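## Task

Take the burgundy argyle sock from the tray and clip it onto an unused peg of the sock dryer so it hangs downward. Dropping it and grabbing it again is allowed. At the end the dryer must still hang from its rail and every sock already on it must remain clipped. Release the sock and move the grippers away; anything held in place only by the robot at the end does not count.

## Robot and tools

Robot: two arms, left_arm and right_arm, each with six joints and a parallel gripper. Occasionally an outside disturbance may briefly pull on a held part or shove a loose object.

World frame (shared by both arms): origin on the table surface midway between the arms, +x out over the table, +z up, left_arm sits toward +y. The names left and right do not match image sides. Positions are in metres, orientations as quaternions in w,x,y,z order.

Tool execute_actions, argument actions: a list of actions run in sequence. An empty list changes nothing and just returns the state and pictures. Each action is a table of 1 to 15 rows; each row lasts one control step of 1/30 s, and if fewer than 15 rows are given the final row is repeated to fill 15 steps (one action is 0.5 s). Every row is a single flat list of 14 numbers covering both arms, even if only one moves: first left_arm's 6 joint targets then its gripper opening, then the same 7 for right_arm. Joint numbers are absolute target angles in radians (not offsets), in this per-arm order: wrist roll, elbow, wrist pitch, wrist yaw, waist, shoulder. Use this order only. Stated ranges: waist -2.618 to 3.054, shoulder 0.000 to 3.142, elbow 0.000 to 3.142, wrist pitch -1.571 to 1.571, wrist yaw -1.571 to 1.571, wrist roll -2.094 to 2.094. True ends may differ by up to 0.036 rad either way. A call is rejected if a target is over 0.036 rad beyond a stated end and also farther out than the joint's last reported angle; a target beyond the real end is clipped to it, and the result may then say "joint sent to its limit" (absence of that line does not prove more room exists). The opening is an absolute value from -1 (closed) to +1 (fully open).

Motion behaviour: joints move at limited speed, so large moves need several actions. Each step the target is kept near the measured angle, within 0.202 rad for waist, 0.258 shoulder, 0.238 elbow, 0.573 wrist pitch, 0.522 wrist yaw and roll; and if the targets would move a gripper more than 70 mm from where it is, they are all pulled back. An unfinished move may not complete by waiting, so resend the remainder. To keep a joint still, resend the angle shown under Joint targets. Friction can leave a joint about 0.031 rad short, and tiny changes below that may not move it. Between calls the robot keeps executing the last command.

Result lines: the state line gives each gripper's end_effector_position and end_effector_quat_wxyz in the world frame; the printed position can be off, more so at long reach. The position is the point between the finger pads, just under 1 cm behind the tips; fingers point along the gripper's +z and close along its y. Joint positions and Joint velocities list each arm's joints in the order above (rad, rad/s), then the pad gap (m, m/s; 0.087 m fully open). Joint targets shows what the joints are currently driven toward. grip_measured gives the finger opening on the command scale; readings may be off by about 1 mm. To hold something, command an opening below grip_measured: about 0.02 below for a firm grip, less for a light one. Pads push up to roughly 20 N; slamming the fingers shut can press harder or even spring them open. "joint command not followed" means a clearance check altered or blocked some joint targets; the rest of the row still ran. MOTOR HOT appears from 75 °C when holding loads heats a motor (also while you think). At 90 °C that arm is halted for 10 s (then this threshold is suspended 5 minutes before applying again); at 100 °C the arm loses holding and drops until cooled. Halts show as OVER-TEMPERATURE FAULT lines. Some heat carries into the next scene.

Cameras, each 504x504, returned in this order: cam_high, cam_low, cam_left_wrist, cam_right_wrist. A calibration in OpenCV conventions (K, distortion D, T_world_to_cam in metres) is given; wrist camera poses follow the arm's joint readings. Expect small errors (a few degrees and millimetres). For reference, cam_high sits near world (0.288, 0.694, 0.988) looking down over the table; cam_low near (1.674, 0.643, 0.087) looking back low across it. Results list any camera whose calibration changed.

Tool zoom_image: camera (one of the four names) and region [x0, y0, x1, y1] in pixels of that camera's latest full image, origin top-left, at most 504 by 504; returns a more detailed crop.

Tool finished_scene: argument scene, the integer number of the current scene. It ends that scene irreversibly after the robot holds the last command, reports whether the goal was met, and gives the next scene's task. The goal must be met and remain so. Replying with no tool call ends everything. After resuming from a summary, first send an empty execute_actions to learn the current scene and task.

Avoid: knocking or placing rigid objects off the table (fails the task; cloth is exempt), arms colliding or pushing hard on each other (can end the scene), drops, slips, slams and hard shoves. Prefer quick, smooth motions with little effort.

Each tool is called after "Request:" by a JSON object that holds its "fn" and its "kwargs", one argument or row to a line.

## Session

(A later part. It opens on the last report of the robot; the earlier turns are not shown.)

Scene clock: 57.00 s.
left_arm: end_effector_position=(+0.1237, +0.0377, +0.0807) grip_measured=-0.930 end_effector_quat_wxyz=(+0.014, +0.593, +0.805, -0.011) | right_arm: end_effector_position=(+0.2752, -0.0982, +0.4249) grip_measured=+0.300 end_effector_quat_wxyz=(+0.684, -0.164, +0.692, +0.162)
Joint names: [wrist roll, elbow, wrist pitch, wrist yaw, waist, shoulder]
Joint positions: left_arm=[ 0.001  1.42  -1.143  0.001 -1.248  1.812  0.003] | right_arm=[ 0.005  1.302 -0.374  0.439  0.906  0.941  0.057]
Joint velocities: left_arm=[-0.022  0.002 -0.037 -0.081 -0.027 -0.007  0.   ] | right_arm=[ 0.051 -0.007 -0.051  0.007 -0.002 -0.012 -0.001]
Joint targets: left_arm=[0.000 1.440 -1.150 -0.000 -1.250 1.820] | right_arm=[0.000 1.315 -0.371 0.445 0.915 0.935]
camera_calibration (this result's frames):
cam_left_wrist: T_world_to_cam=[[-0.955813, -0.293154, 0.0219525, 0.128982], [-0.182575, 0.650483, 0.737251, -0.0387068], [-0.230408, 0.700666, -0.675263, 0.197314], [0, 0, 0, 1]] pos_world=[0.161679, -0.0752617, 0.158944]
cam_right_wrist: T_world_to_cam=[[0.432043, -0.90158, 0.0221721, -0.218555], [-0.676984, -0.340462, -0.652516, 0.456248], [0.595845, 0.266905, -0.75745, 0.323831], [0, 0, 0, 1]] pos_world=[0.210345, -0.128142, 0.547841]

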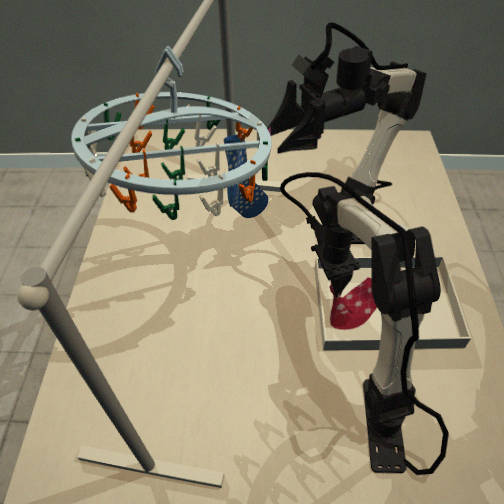

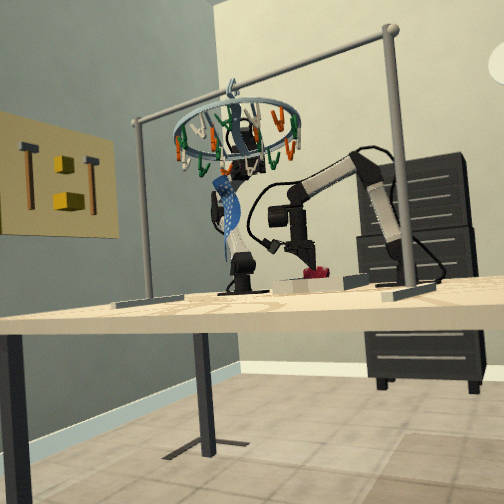

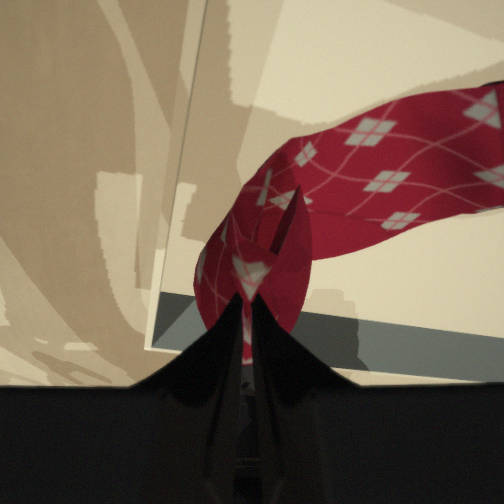

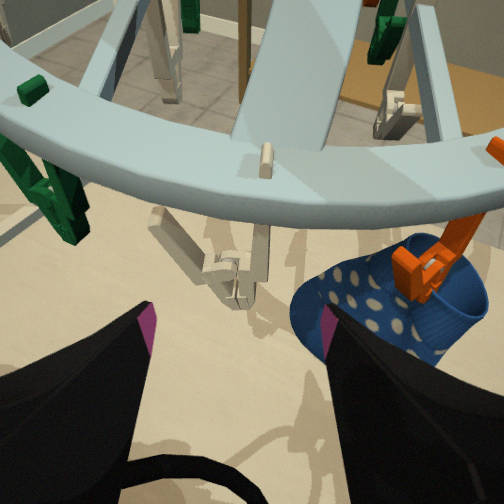

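Request:
{"fn": "execute_actions", "kwargs": {
  "actions": [
    [[0,1.36,-1.06,0,-1.25,1.86,-1, 0.0,1.315,-0.371,0.445,0.915,0.935,0.3]],
    [[0,1.296,-0.975,0,-1.25,1.897,-1, 0.0,1.315,-0.371,0.445,0.915,0.935,0.3]],
    [[0,1.296,-0.975,0,-1.25,1.897,-0.3, 0.0,1.315,-0.371,0.445,0.915,0.935,0.3]],
    [[0,1.45,-1.12,0,-1.35,1.80,-0.3, 0.0,1.315,-0.371,0.445,0.915,0.935,0.3]],
    [[0,1.55,-1.15,0,-1.55,1.65,-0.3, 0.0,1.315,-0.371,0.445,0.915,0.935,0.3]],
    [[0,1.55,-1.1,0,-1.7,1.5,-0.3, 0.0,1.315,-0.371,0.445,0.915,0.935,0.3]],
    [[0,1.55,-1.1,0,-1.7,1.5,-0.3, 0.0,1.315,-0.371,0.445,0.915,0.935,0.3]]
  ]
}}

Scene clock: 61.83 s.
left_arm: end_effector_position=(-0.0167, +0.0020, +0.2103) grip_measured=-0.300 end_effector_quat_wxyz=(+0.162, +0.736, +0.629, -0.192) | right_arm: end_effector_position=(+0.2752, -0.0982, +0.4249) grip_measured=+0.300 end_effector_quat_wxyz=(+0.684, -0.164, +0.692, +0.162)
Joint names: [wrist roll, elbow, wrist pitch, wrist yaw, waist, shoulder]
Joint positions: left_arm=[-0.     1.54  -1.111  0.004 -1.706  1.491  0.031] | right_arm=[ 0.005  1.302 -0.374  0.439  0.906  0.941  0.057]
Joint velocities: left_arm=[-0.007 -0.002  0.007  0.037 -0.007 -0.002 -0.001] | right_arm=[-0.022  0.007 -0.051 -0.022 -0.007 -0.012 -0.001]
Joint targets: left_arm=[0.000 1.550 -1.100 -0.000 -1.700 1.500] | right_arm=[-0.000 1.315 -0.371 0.445 0.915 0.935]
camera_calibration (this result's frames):
cam_left_wrist: T_world_to_cam=[[-0.98527, 0.169728, 0.0208853, -0.0197333], [0.16629, 0.92242, 0.348552, -0.0497177], [0.0398941, 0.346891, -0.937057, 0.337747], [0, 0, 0, 1]] pos_world=[-0.0246492, -0.0679517, 0.33423]
cam_right_wrist: T_world_to_cam=[[0.432043, -0.90158, 0.0221721, -0.218555], [-0.676984, -0.340462, -0.652516, 0.456248], [0.595845, 0.266905, -0.75745, 0.323831], [0, 0, 0, 1]] pos_world=[0.210345, -0.128142, 0.547841]

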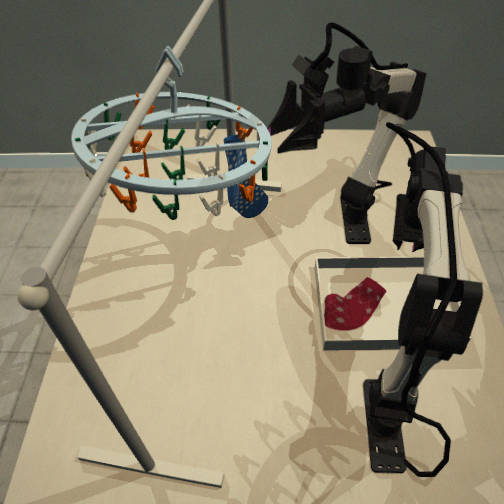

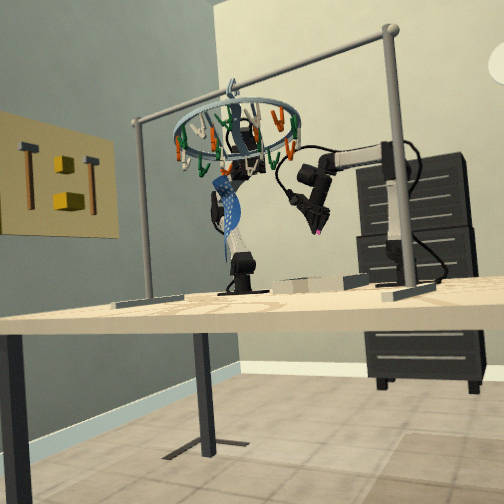

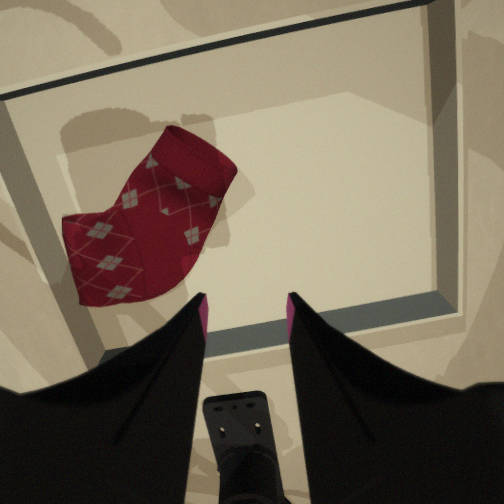

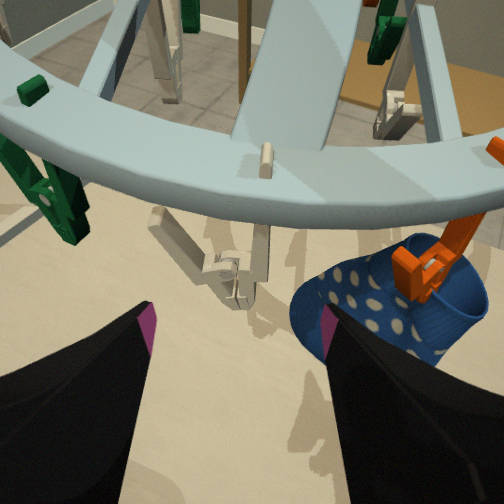

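Request:
{"fn": "zoom_image", "kwargs": {
  "camera": "cam_left_wrist",
  "region": [40, 100, 280, 320]
}}

Region (40, 100, 280, 320) of cam_left_wrist's 504x504 image, scaled by 2.100, with more detail than that image has; it fills the top 462 rows of this view, and the rest is white.

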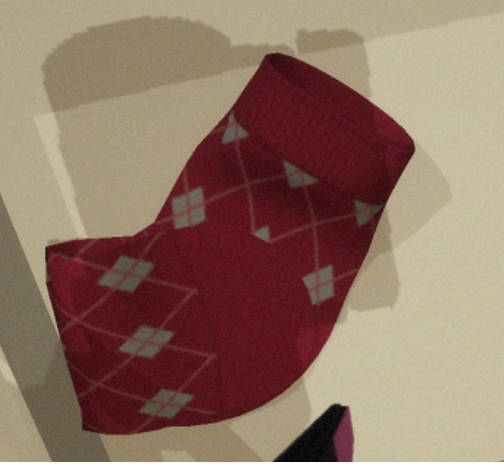

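Request:
{"fn": "execute_actions", "kwargs": {
  "actions": [
    [[0.35,1.56,-1.12,0,-1.735,1.75,-0.45, 0.0,1.315,-0.371,0.445,0.915,0.935,0.3]],
    [[0.655,1.56,-1.145,0,-1.735,1.965,-0.45, 0.0,1.315,-0.371,0.445,0.915,0.935,0.3]],
    [[0.655,1.56,-1.145,0,-1.735,1.965,-0.45, 0.0,1.315,-0.371,0.445,0.915,0.935,0.3]]
  ]
}}

Scene clock: 67.30 s.
left_arm: end_effector_position=(-0.0009, -0.0175, +0.0598) grip_measured=-0.450 end_effector_quat_wxyz=(+0.003, +0.931, +0.365, -0.004) | right_arm: end_effector_position=(+0.2752, -0.0982, +0.4249) grip_measured=+0.300 end_effector_quat_wxyz=(+0.684, -0.164, +0.692, +0.162)
Joint names: [wrist roll, elbow, wrist pitch, wrist yaw, waist, shoulder]
Joint positions: left_arm=[ 0.647  1.557 -1.138  0.003 -1.725  1.981  0.024] | right_arm=[ 0.005  1.302 -0.374  0.439  0.906  0.941  0.057]
Joint velocities: left_arm=[ 0.007  0.002  0.066 -0.007 -0.022 -0.007  0.   ] | right_arm=[-0.007 -0.012  0.081  0.022  0.002 -0.007  0.   ]
Joint targets: left_arm=[0.655 1.560 -1.145 0.000 -1.735 1.965] | right_arm=[0.000 1.315 -0.371 0.445 0.915 0.935]
camera_calibration (this result's frames):
cam_left_wrist: T_world_to_cam=[[-0.678264, 0.734607, 0.0176318, 0.0126701], [0.490801, 0.435039, 0.754887, -0.0143568], [0.546875, 0.520667, -0.655617, 0.189511], [0, 0, 0, 1]] pos_world=[-0.0879987, -0.101734, 0.134861]
cam_right_wrist: T_world_to_cam=[[0.432043, -0.90158, 0.0221721, -0.218555], [-0.676984, -0.340462, -0.652516, 0.456248], [0.595845, 0.266905, -0.75745, 0.323831], [0, 0, 0, 1]] pos_world=[0.210345, -0.128142, 0.547841]

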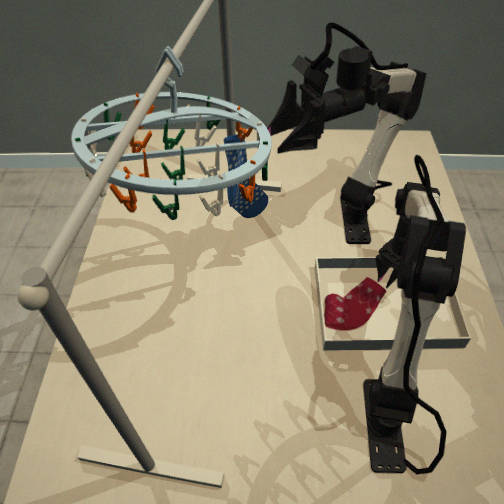

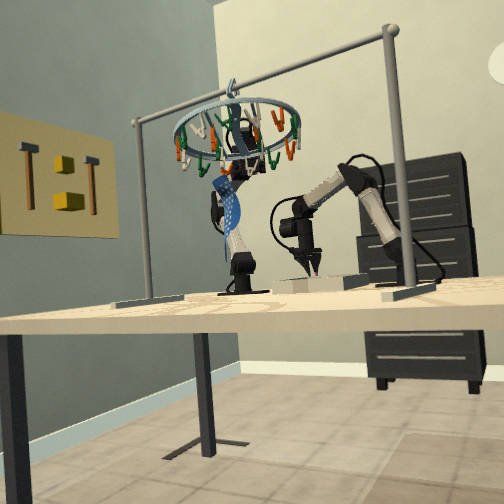

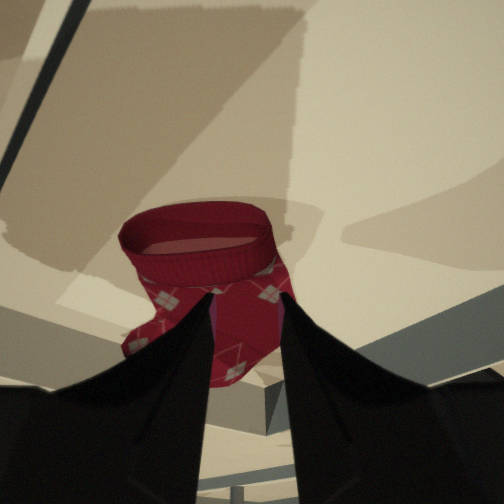

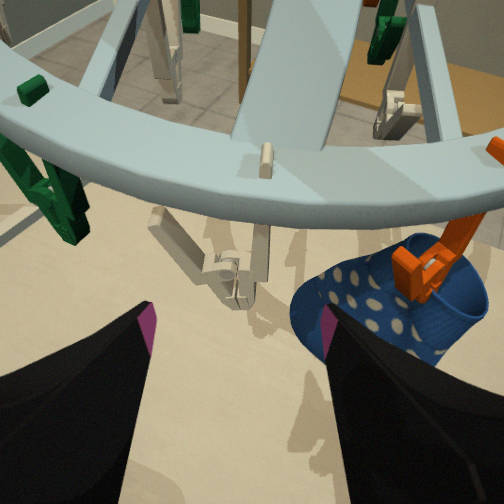

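Request:
{"fn": "execute_actions", "kwargs": {
  "actions": [
    [[0.655,1.49,-1.05,0,-1.735,1.985,-0.45, 0.0,1.315,-0.371,0.445,0.915,0.935,0.3]],
    [[0.655,1.44,-0.98,0,-1.735,2.005,-0.45, 0.0,1.315,-0.371,0.445,0.915,0.935,0.3]]
  ]
}}

Scene clock: 69.80 s.
left_arm: end_effector_position=(-0.0012, -0.0193, +0.0257) grip_measured=-0.450 end_effector_quat_wxyz=(+0.011, +0.931, +0.365, -0.008) | right_arm: end_effector_position=(+0.2752, -0.0982, +0.4249) grip_measured=+0.300 end_effector_quat_wxyz=(+0.684, -0.164, +0.692, +0.162)
Joint names: [wrist roll, elbow, wrist pitch, wrist yaw, waist, shoulder]
Joint positions: left_arm=[ 0.647  1.452 -0.993  0.003 -1.725  2.003  0.024] | right_arm=[ 0.005  1.302 -0.374  0.439  0.906  0.941  0.057]
Joint velocities: left_arm=[ 0.022  0.017 -0.081 -0.022 -0.002  0.002 -0.   ] | right_arm=[-0.007 -0.002  0.037  0.037 -0.007 -0.007 -0.   ]
Joint targets: left_arm=[0.655 1.440 -0.980 0.000 -1.735 2.005] | right_arm=[-0.000 1.315 -0.371 0.445 0.915 0.935]
camera_calibration (this result's frames):
cam_left_wrist: T_world_to_cam=[[-0.677667, 0.735331, 0.00746454, 0.0146481], [0.493332, 0.447071, 0.746158, 0.012718], [0.545336, 0.509329, -0.665727, 0.168301], [0, 0, 0, 1]] pos_world=[-0.0881284, -0.102178, 0.102444]
cam_right_wrist: T_world_to_cam=[[0.432043, -0.90158, 0.0221721, -0.218555], [-0.676984, -0.340462, -0.652516, 0.456248], [0.595845, 0.266905, -0.75745, 0.323831], [0, 0, 0, 1]] pos_world=[0.210345, -0.128142, 0.547841]

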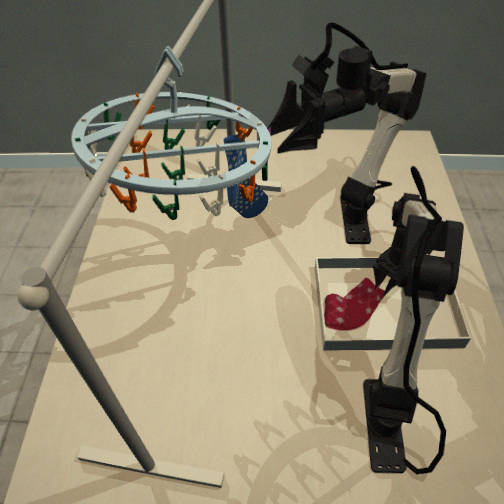

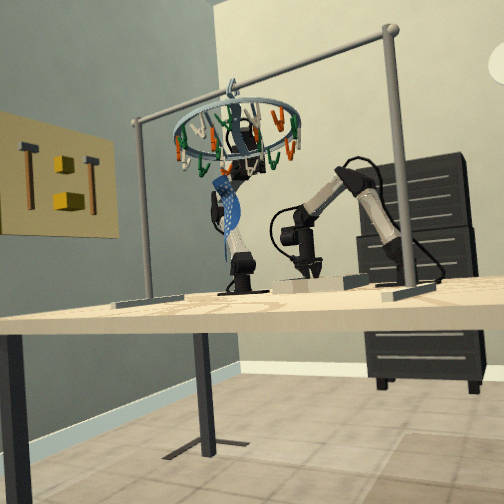

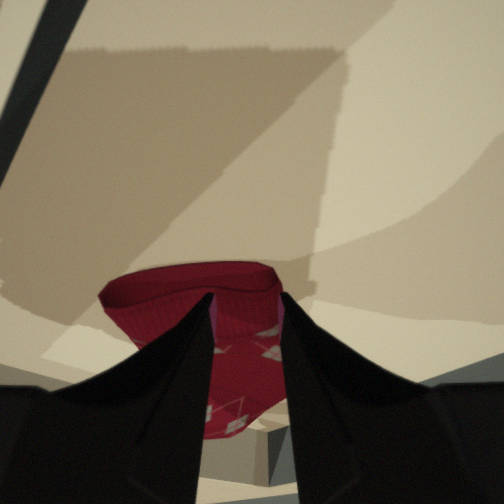

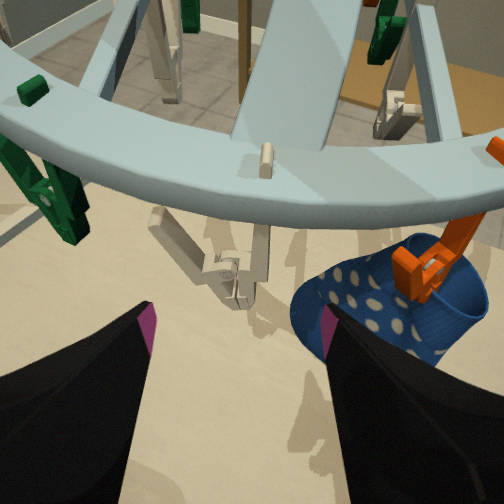

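Request:
{"fn": "execute_actions", "kwargs": {
  "actions": [
    [[0.655,1.44,-0.98,0,-1.735,2.022,-0.45, 0.0,1.315,-0.371,0.445,0.915,0.935,0.3]],
    [[0.655,1.44,-0.98,0,-1.735,2.022,-0.75, 0.0,1.315,-0.371,0.445,0.915,0.935,0.3]],
    [[0.655,1.44,-0.98,0,-1.735,2.022,-1, 0.0,1.315,-0.371,0.445,0.915,0.935,0.3]],
    [[0.655,1.575,-1.14,0,-1.735,1.965,-1, 0.0,1.315,-0.371,0.445,0.915,0.935,0.3]]
  ]
}}

Scene clock: 72.40 s.
left_arm: end_effector_position=(-0.0017, -0.0228, +0.0658) grip_measured=-0.984 end_effector_quat_wxyz=(+0.017, +0.931, +0.365, -0.012) | right_arm: end_effector_position=(+0.2752, -0.0982, +0.4249) grip_measured=+0.300 end_effector_quat_wxyz=(+0.684, -0.164, +0.692, +0.162)
Joint names: [wrist roll, elbow, wrist pitch, wrist yaw, waist, shoulder]
Joint positions: left_arm=[ 0.648  1.563 -1.127  0.002 -1.725  1.965  0.001] | right_arm=[ 0.005  1.302 -0.374  0.439  0.906  0.941  0.057]
Joint velocities: left_arm=[ 0.081  0.007 -0.066 -0.051 -0.002 -0.012  0.   ] | right_arm=[-0.066 -0.017 -0.022  0.007 -0.007 -0.017  0.   ]
Joint targets: left_arm=[0.655 1.575 -1.140 -0.000 -1.735 1.965] | right_arm=[0.000 1.315 -0.371 0.445 0.915 0.935]
camera_calibration (this result's frames):
cam_left_wrist: T_world_to_cam=[[-0.67739, 0.73562, -0.00232149, 0.0172284], [0.495242, 0.458368, 0.737993, -0.0145391], [0.543947, 0.49876, -0.674804, 0.197436], [0, 0, 0, 1]] pos_world=[-0.0885241, -0.104483, 0.144]
cam_right_wrist: T_world_to_cam=[[0.432043, -0.90158, 0.0221721, -0.218555], [-0.676984, -0.340462, -0.652516, 0.456248], [0.595845, 0.266905, -0.75745, 0.323831], [0, 0, 0, 1]] pos_world=[0.210345, -0.128142, 0.547841]

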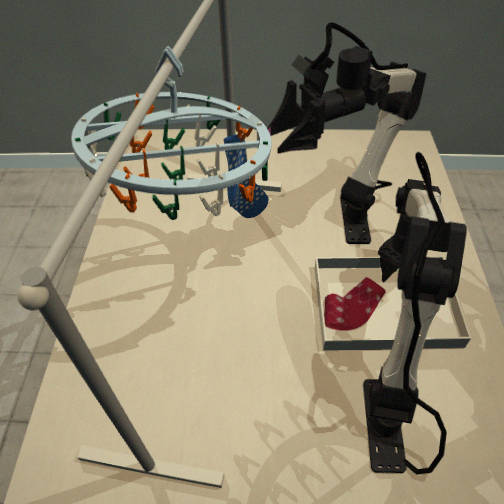

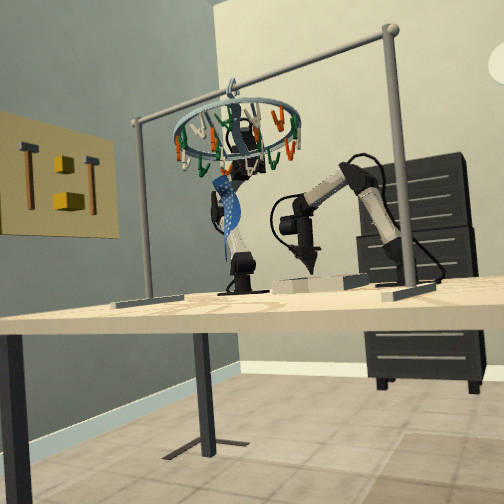

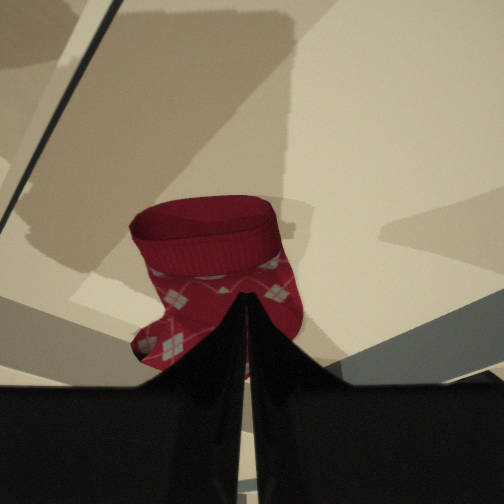

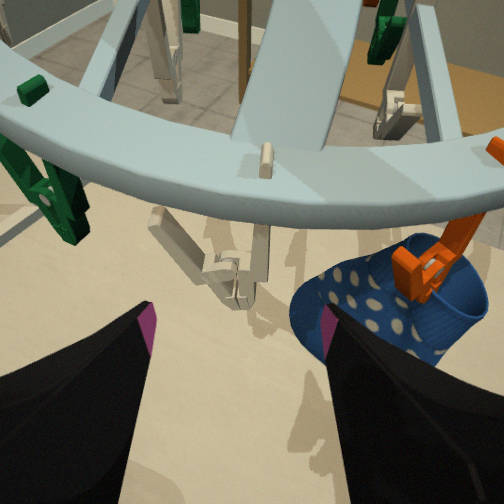

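Request:
{"fn": "execute_actions", "kwargs": {
  "actions": [
    [[0.655,1.455,-1.06,0,-1.735,1.955,-0.45, 0.0,1.315,-0.371,0.445,0.915,0.935,0.3]],
    [[0.655,1.42,-1.01,0,-1.735,1.975,-0.45, 0.0,1.315,-0.371,0.445,0.915,0.935,0.3]],
    [[0.655,1.394,-0.97,0,-1.735,1.99,-0.45, 0.0,1.315,-0.371,0.445,0.915,0.935,0.3]]
  ]
}}

Scene clock: 75.23 s.
left_arm: end_effector_position=(+0.0006, -0.0096, +0.0223) grip_measured=-0.450 end_effector_quat_wxyz=(+0.005, +0.931, +0.365, -0.004) | right_arm: end_effector_position=(+0.2752, -0.0982, +0.4249) grip_measured=+0.300 end_effector_quat_wxyz=(+0.684, -0.164, +0.692, +0.162)
Joint names: [wrist roll, elbow, wrist pitch, wrist yaw, waist, shoulder]
Joint positions: left_arm=[ 0.648  1.408 -0.982  0.002 -1.725  1.984  0.024] | right_arm=[ 0.005  1.302 -0.374  0.439  0.906  0.941  0.057]
Joint velocities: left_arm=[-0.037  0.012 -0.007 -0.037 -0.012  0.012 -0.002] | right_arm=[-0.022 -0.002 -0.037 -0.051  0.007 -0.002  0.001]
Joint targets: left_arm=[0.655 1.394 -0.970 -0.000 -1.735 1.990] | right_arm=[0.000 1.315 -0.371 0.445 0.915 0.935]
camera_calibration (this result's frames):
cam_left_wrist: T_world_to_cam=[[-0.677423, 0.735436, 0.0152388, 0.00856651], [0.491459, 0.437083, 0.753278, 0.00981068], [0.547327, 0.517777, -0.657526, 0.159933], [0, 0, 0, 1]] pos_world=[-0.0865542, -0.0933979, 0.0976396]
cam_right_wrist: T_world_to_cam=[[0.432043, -0.90158, 0.0221721, -0.218555], [-0.676984, -0.340462, -0.652516, 0.456248], [0.595845, 0.266905, -0.75745, 0.323831], [0, 0, 0, 1]] pos_world=[0.210345, -0.128142, 0.547841]

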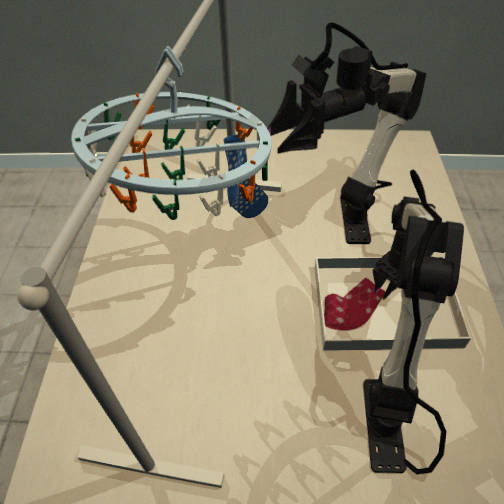

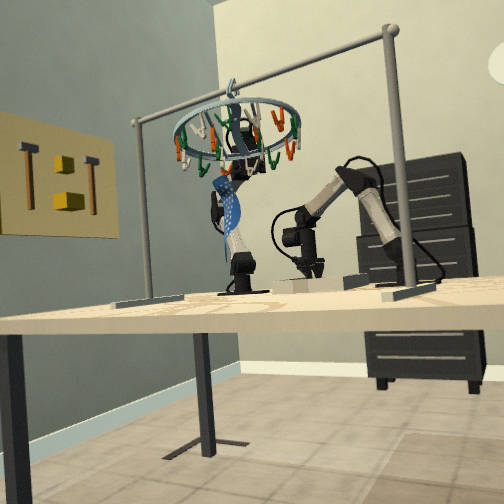

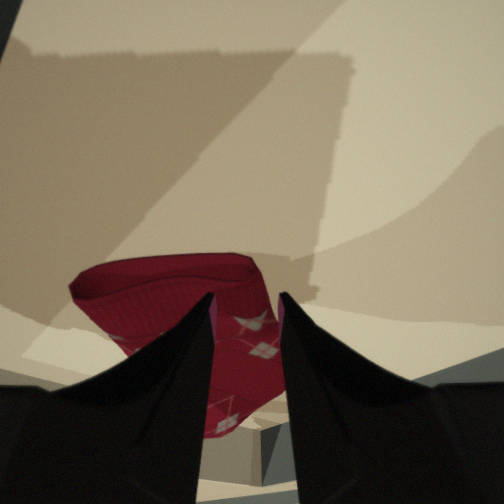

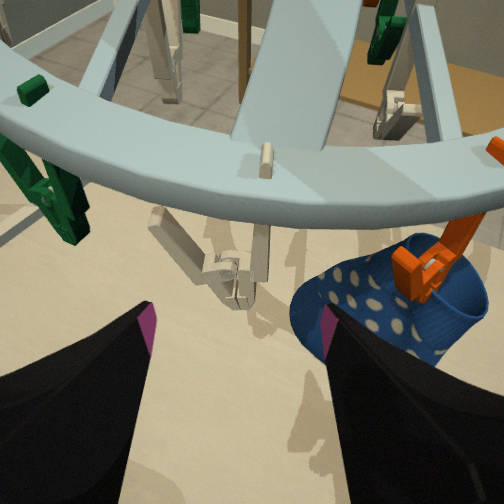

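Right finger clearly outside now. Lower slightly and close.

Request:
{"fn": "execute_actions", "kwargs": {
  "actions": [
    [[0.655,1.394,-0.97,0,-1.735,2.0,-0.6, 0.0,1.315,-0.371,0.445,0.915,0.935,0.3]],
    [[0.655,1.394,-0.97,0,-1.735,2.0,-0.8, 0.0,1.315,-0.371,0.445,0.915,0.935,0.3]],
    [[0.655,1.394,-0.97,0,-1.735,2.0,-1, 0.0,1.315,-0.371,0.445,0.915,0.935,0.3]],
    [[0.655,1.485,-1.075,0,-1.735,1.955,-1, 0.0,1.315,-0.371,0.445,0.915,0.935,0.3]]
  ]
}}

Scene clock: 77.80 s.
left_arm: end_effector_position=(+0.0005, -0.0102, +0.0434) grip_measured=-0.984 end_effector_quat_wxyz=(+0.004, +0.931, +0.365, -0.004) | right_arm: end_effector_position=(+0.2752, -0.0982, +0.4249) grip_measured=+0.300 end_effector_quat_wxyz=(+0.684, -0.164, +0.692, +0.162)
Joint names: [wrist roll, elbow, wrist pitch, wrist yaw, waist, shoulder]
Joint positions: left_arm=[ 0.648  1.469 -1.064  0.002 -1.725  1.965  0.001] | right_arm=[ 0.005  1.302 -0.374  0.439  0.906  0.941  0.057]
Joint velocities: left_arm=[ 0.051 -0.012 -0.066 -0.051  0.007 -0.002 -0.001] | right_arm=[ 0.007 -0.012 -0.095  0.007  0.002 -0.012  0.   ]
Joint targets: left_arm=[0.655 1.485 -1.075 0.000 -1.735 1.955] | right_arm=[-0.000 1.315 -0.371 0.445 0.915 0.935]
camera_calibration (this result's frames):
cam_left_wrist: T_world_to_cam=[[-0.677429, 0.7354, 0.0166248, 0.00856485], [0.491157, 0.435384, 0.754457, -0.00589205], [0.54759, 0.519257, -0.656138, 0.174201], [0, 0, 0, 1]] pos_world=[-0.0866946, -0.0941882, 0.118603]
cam_right_wrist: T_world_to_cam=[[0.432043, -0.90158, 0.0221721, -0.218555], [-0.676984, -0.340462, -0.652516, 0.456248], [0.595845, 0.266905, -0.75745, 0.323831], [0, 0, 0, 1]] pos_world=[0.210345, -0.128142, 0.547841]

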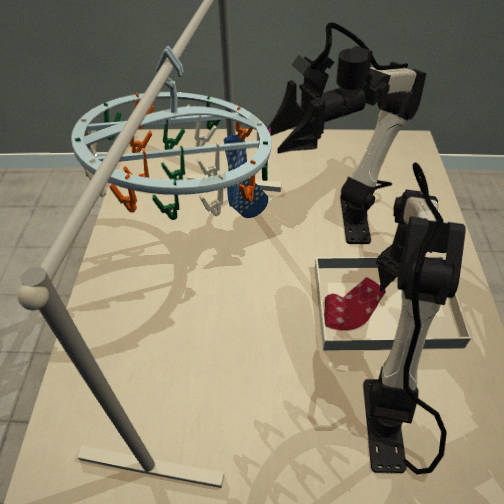

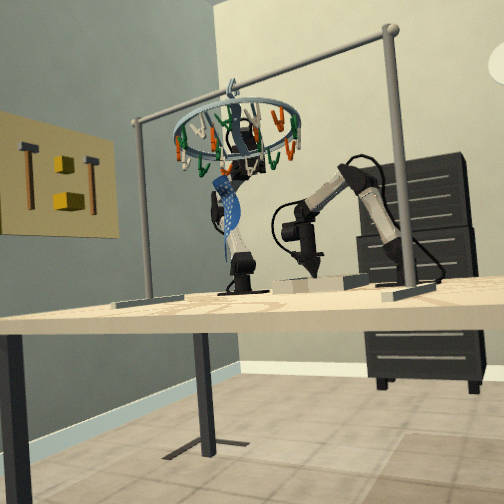

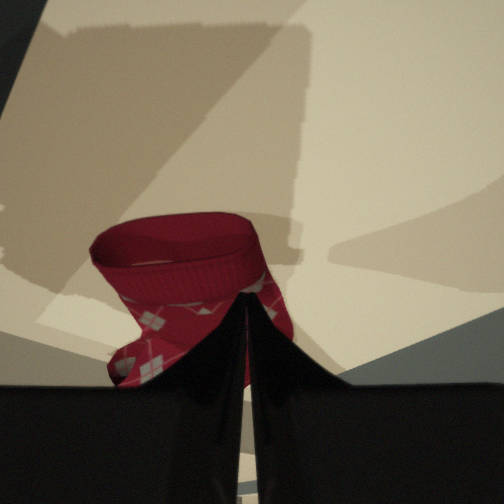

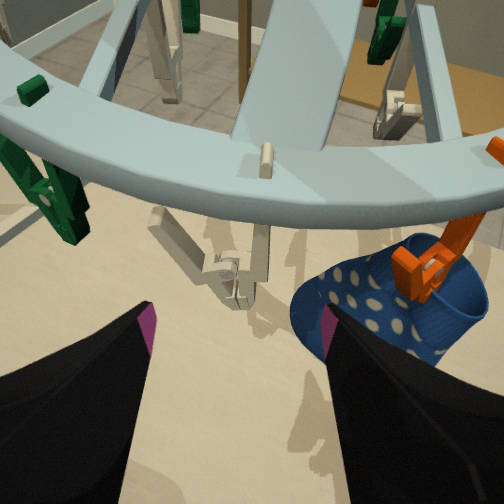

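Request:
{"fn": "execute_actions", "kwargs": {
  "actions": [
    [[0.655,1.485,-1.06,0,-1.735,1.985,-0.45, 0.0,1.315,-0.371,0.445,0.915,0.935,0.3]],
    [[0.655,1.447,-1.014,0,-1.735,2.003,-0.45, 0.0,1.315,-0.371,0.445,0.915,0.935,0.3]],
    [[0.655,1.404,-0.949,0,-1.735,2.026,-0.45, 0.0,1.315,-0.371,0.445,0.915,0.935,0.3]]
  ]
}}

Scene clock: 81.97 s.
left_arm: end_effector_position=(+0.0005, -0.0132, +0.0161) grip_measured=-0.450 end_effector_quat_wxyz=(+0.003, +0.931, +0.364, +0.000) | right_arm: end_effector_position=(+0.2752, -0.0982, +0.4249) grip_measured=+0.300 end_effector_quat_wxyz=(+0.684, -0.164, +0.692, +0.162)
Joint names: [wrist roll, elbow, wrist pitch, wrist yaw, waist, shoulder]
Joint positions: left_arm=[ 0.649  1.423 -0.977 -0.003 -1.726  2.013  0.024] | right_arm=[ 0.005  1.302 -0.374  0.439  0.906  0.941  0.057]
Joint velocities: left_arm=[ 0.022 -0.007 -0.007 -0.051 -0.012  0.002 -0.001] | right_arm=[ 0.066 -0.002 -0.051 -0.066  0.002  0.002 -0.001]
Joint targets: left_arm=[0.655 1.404 -0.949 0.000 -1.735 2.026] | right_arm=[-0.000 1.315 -0.371 0.445 0.915 0.935]
camera_calibration (this result's frames):
cam_left_wrist: T_world_to_cam=[[-0.676153, 0.736574, 0.0166039, 0.0112519], [0.487404, 0.430295, 0.759792, 0.0158999], [0.552499, 0.521829, -0.649954, 0.157797], [0, 0, 0, 1]] pos_world=[-0.0873245, -0.0974726, 0.0902936]
cam_right_wrist: T_world_to_cam=[[0.432043, -0.90158, 0.0221721, -0.218555], [-0.676984, -0.340462, -0.652516, 0.456248], [0.595845, 0.266905, -0.75745, 0.323831], [0, 0, 0, 1]] pos_world=[0.210345, -0.128142, 0.547841]

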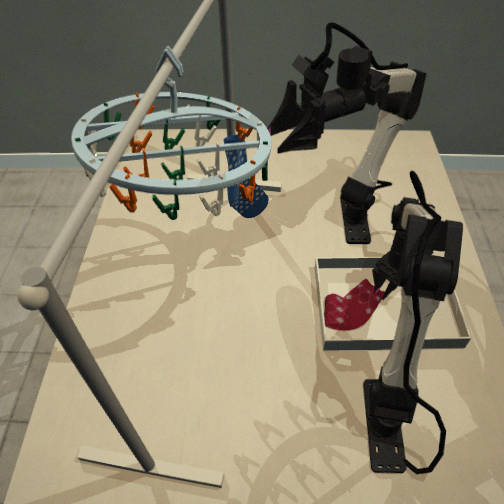

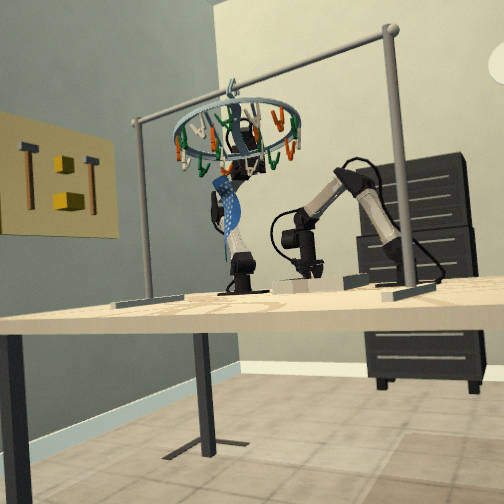

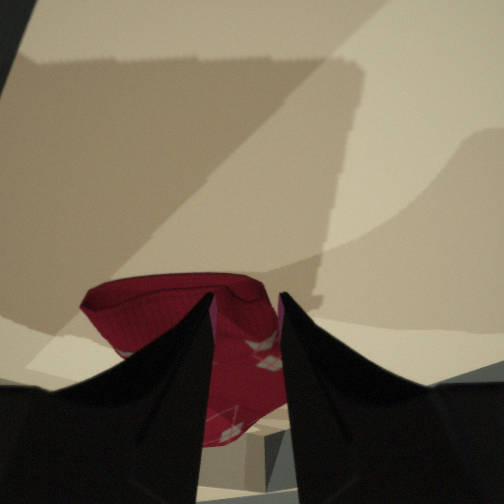

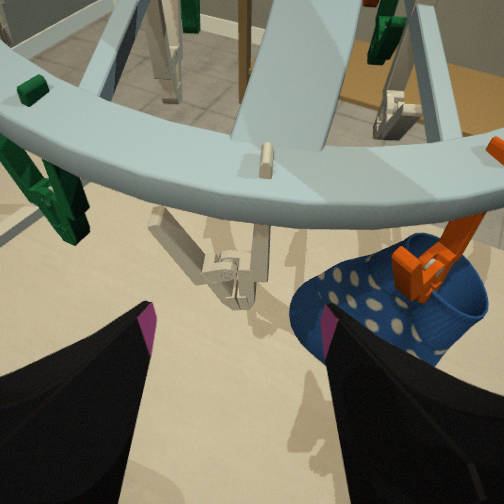

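Request:
{"fn": "execute_actions", "kwargs": {
  "actions": []
}}

Scene clock: 85.00 s.
left_arm: end_effector_position=(+0.0005, -0.0132, +0.0161) grip_measured=-0.450 end_effector_quat_wxyz=(+0.003, +0.931, +0.364, +0.000) | right_arm: end_effector_position=(+0.2752, -0.0982, +0.4249) grip_measured=+0.300 end_effector_quat_wxyz=(+0.684, -0.164, +0.692, +0.162)
Joint names: [wrist roll, elbow, wrist pitch, wrist yaw, waist, shoulder]
Joint positions: left_arm=[ 0.649  1.423 -0.977 -0.003 -1.726  2.013  0.024] | right_arm=[ 0.005  1.302 -0.374  0.439  0.906  0.941  0.057]
Joint velocities: left_arm=[ 0.007 -0.002 -0.022 -0.022  0.007 -0.007 -0.   ] | right_arm=[ 0.051 -0.017 -0.022  0.022  0.017  0.017  0.001]
Joint targets: left_arm=[0.655 1.404 -0.949 0.000 -1.735 2.026] | right_arm=[-0.000 1.315 -0.371 0.445 0.915 0.935]
camera_calibration (this result's frames):
cam_left_wrist: T_world_to_cam=[[-0.676153, 0.736574, 0.0166039, 0.0112519], [0.487404, 0.430295, 0.759792, 0.0158999], [0.552499, 0.521829, -0.649954, 0.157797], [0, 0, 0, 1]] pos_world=[-0.0873245, -0.0974726, 0.0902936]
cam_right_wrist: T_world_to_cam=[[0.432043, -0.90158, 0.0221721, -0.218555], [-0.676984, -0.340462, -0.652516, 0.456248], [0.595845, 0.266905, -0.75745, 0.323831], [0, 0, 0, 1]] pos_world=[0.210345, -0.128142, 0.547841]

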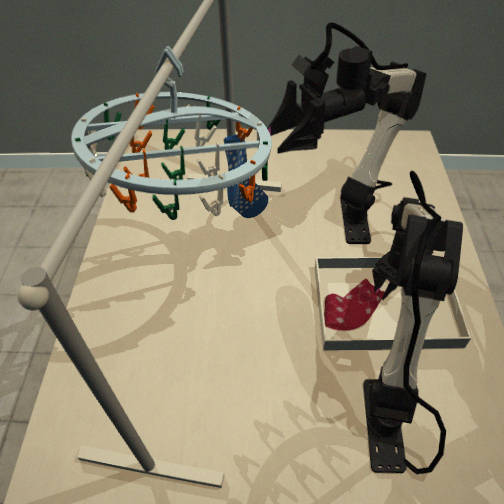

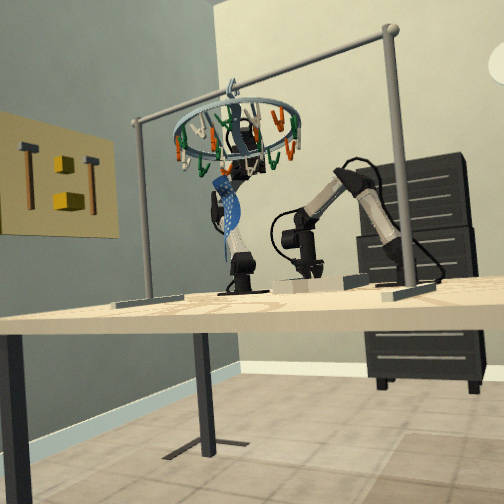

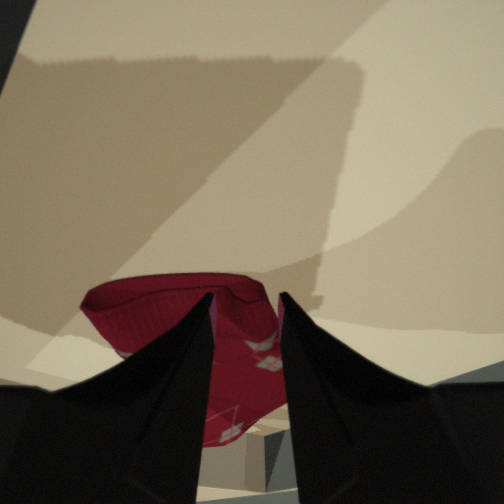

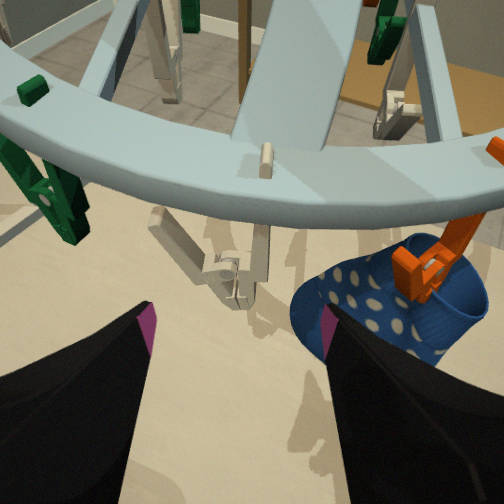

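Request:
{"fn": "execute_actions", "kwargs": {
  "actions": [
    [[0.655,1.404,-0.949,0,-1.735,2.026,-0.65, 0.0,1.315,-0.371,0.445,0.915,0.935,0.3]],
    [[0.655,1.404,-0.949,0,-1.735,2.026,-0.85, 0.0,1.315,-0.371,0.445,0.915,0.935,0.3]],
    [[0.655,1.404,-0.949,0,-1.735,2.026,-1, 0.0,1.315,-0.371,0.445,0.915,0.935,0.3]],
    [[0.655,1.485,-1.075,0,-1.735,1.955,-1, 0.0,1.315,-0.371,0.445,0.915,0.935,0.3]],
    [[0.655,1.485,-1.075,0,-1.735,1.955,-1, 0.0,1.315,-0.371,0.445,0.915,0.935,0.3]]
  ]
}}

Scene clock: 88.13 s.
left_arm: end_effector_position=(+0.0018, -0.0103, +0.0447) grip_measured=-0.945 end_effector_quat_wxyz=(+0.007, +0.932, +0.363, -0.000) | right_arm: end_effector_position=(+0.2752, -0.0982, +0.4249) grip_measured=+0.300 end_effector_quat_wxyz=(+0.684, -0.164, +0.692, +0.162)
Joint names: [wrist roll, elbow, wrist pitch, wrist yaw, waist, shoulder]
Joint positions: left_arm=[ 0.65   1.469 -1.066 -0.007 -1.726  1.962  0.002] | right_arm=[ 0.005  1.302 -0.374  0.439  0.906  0.941  0.057]
Joint velocities: left_arm=[ 0.007 -0.002 -0.007  0.051  0.012 -0.007 -0.001] | right_arm=[ 0.022  0.002  0.007 -0.022  0.012 -0.007 -0.001]
Joint targets: left_arm=[0.655 1.485 -1.075 -0.000 -1.735 1.955] | right_arm=[0.000 1.315 -0.371 0.445 0.915 0.935]
camera_calibration (this result's frames):
cam_left_wrist: T_world_to_cam=[[-0.675089, 0.737686, 0.00863485, 0.00990211], [0.485925, 0.435824, 0.757585, -0.00750844], [0.555096, 0.515633, -0.652679, 0.174158], [0, 0, 0, 1]] pos_world=[-0.0863411, -0.0938339, 0.119272]
cam_right_wrist: T_world_to_cam=[[0.432043, -0.90158, 0.0221721, -0.218555], [-0.676984, -0.340462, -0.652516, 0.456248], [0.595845, 0.266905, -0.75745, 0.323831], [0, 0, 0, 1]] pos_world=[0.210345, -0.128142, 0.547841]

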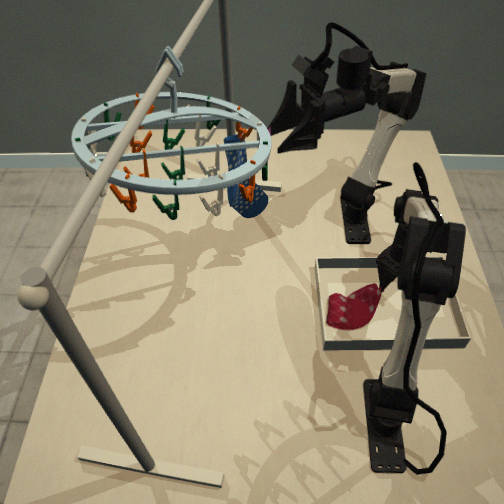

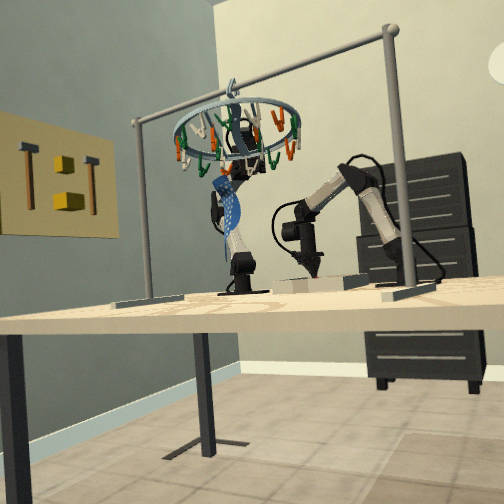

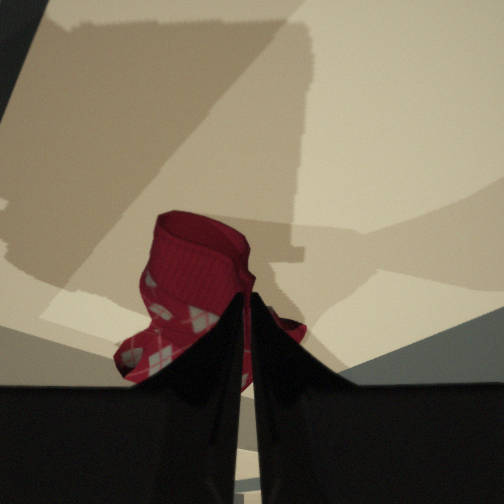

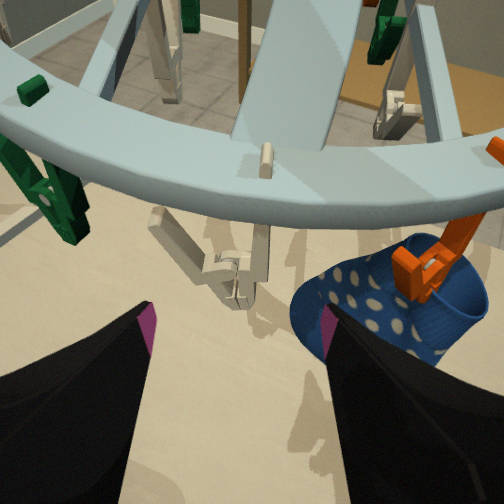

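Request:
{"fn": "execute_actions", "kwargs": {
  "actions": [
    [[0.655,1.50,-1.15,0,-1.72,1.90,-1, 0.0,1.32,-0.355,0.425,0.895,0.96,0.45],[0.655,1.51,-1.2,0,-1.71,1.86,-1, 0.0,1.322,-0.35,0.42,0.89,0.965,0.5],[0.655,1.52,-1.25,0,-1.70,1.82,-1, 0.0,1.325,-0.345,0.415,0.885,0.975,0.55],[0.655,1.53,-1.30,0,-1.69,1.79,-1, 0.0,1.328,-0.34,0.41,0.88,0.985,0.55],[0.655,1.54,-1.35,0,-1.68,1.76,-1, 0.0,1.33,-0.335,0.405,0.875,0.99,0.55],[0.655,1.55,-1.40,0,-1.67,1.73,-1, 0.0,1.332,-0.33,0.40,0.87,1.0,0.55],[0.655,1.55,-1.42,0,-1.66,1.70,-1, 0.0,1.335,-0.322,0.392,0.862,1.006,0.55]],
    [[0.655,1.55,-1.42,0,-1.66,1.70,-1, 0.0,1.335,-0.322,0.392,0.862,1.006,0.55]],
    [[0.655,1.50,-1.2,-0.1,-1.6,1.66,-1, 0.0,1.335,-0.322,0.392,0.862,1.006,0.55]],
    [[0.64,1.42,-0.8,-0.2,-1.52,1.64,-1, 0.0,1.335,-0.322,0.392,0.862,1.006,0.55]],
    [[0.62,1.32,-0.35,-0.3,-1.45,1.63,-1, 0.0,1.335,-0.322,0.392,0.862,1.006,0.55]]
  ]
}}

Scene clock: 104.07 s.
left_arm: end_effector_position=(+0.1519, -0.1172, +0.1823) grip_measured=-0.946 end_effector_quat_wxyz=(+0.437, +0.747, +0.499, -0.053) | right_arm: end_effector_position=(+0.2906, -0.0866, +0.4250) grip_measured=+0.550 end_effector_quat_wxyz=(+0.685, -0.165, +0.691, +0.165)
Joint names: [wrist roll, elbow, wrist pitch, wrist yaw, waist, shoulder]
Joint positions: left_arm=[ 0.628  1.332 -0.382 -0.289 -1.451  1.645  0.002] | right_arm=[ 0.005  1.315 -0.327  0.398  0.871  0.997  0.068]
Joint velocities: left_arm=[ 0.051  0.002  0.066 -0.066 -0.002 -0.007 -0.   ] | right_arm=[ 0.007  0.002  0.007  0.007 -0.002  0.012 -0.001]
Joint targets: left_arm=[0.620 1.320 -0.350 -0.300 -1.450 1.630] | right_arm=[-0.000 1.335 -0.322 0.392 0.862 1.006]
camera_calibration (this result's frames):
cam_left_wrist: T_world_to_cam=[[-0.797568, 0.13835, -0.58715, 0.245882], [0.0661401, 0.987532, 0.142849, 0.102308], [0.599592, 0.0750974, -0.796774, 0.203679], [0, 0, 0, 1]] pos_world=[0.0672166, -0.150346, 0.292041]
cam_right_wrist: T_world_to_cam=[[0.43715, -0.899163, 0.0201377, -0.215138], [-0.673692, -0.342201, -0.65501, 0.470669], [0.595852, 0.272771, -0.755352, 0.31128], [0, 0, 0, 1]] pos_world=[0.225657, -0.117289, 0.547751]

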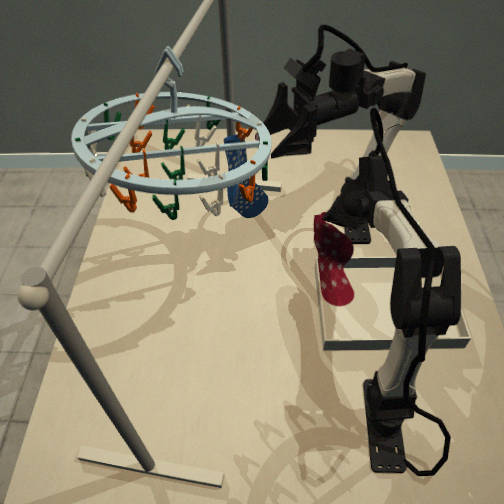

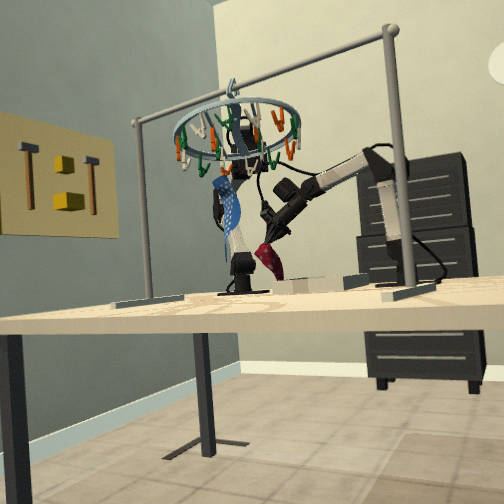

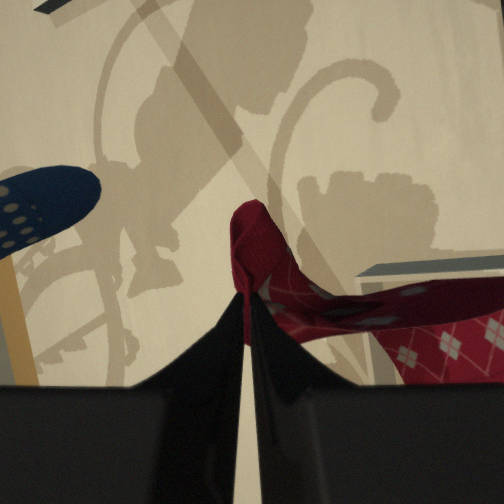

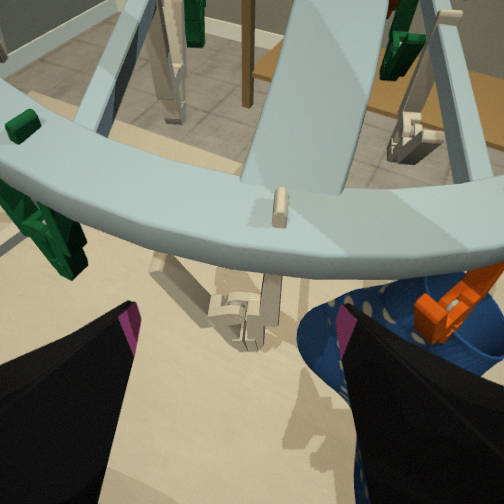

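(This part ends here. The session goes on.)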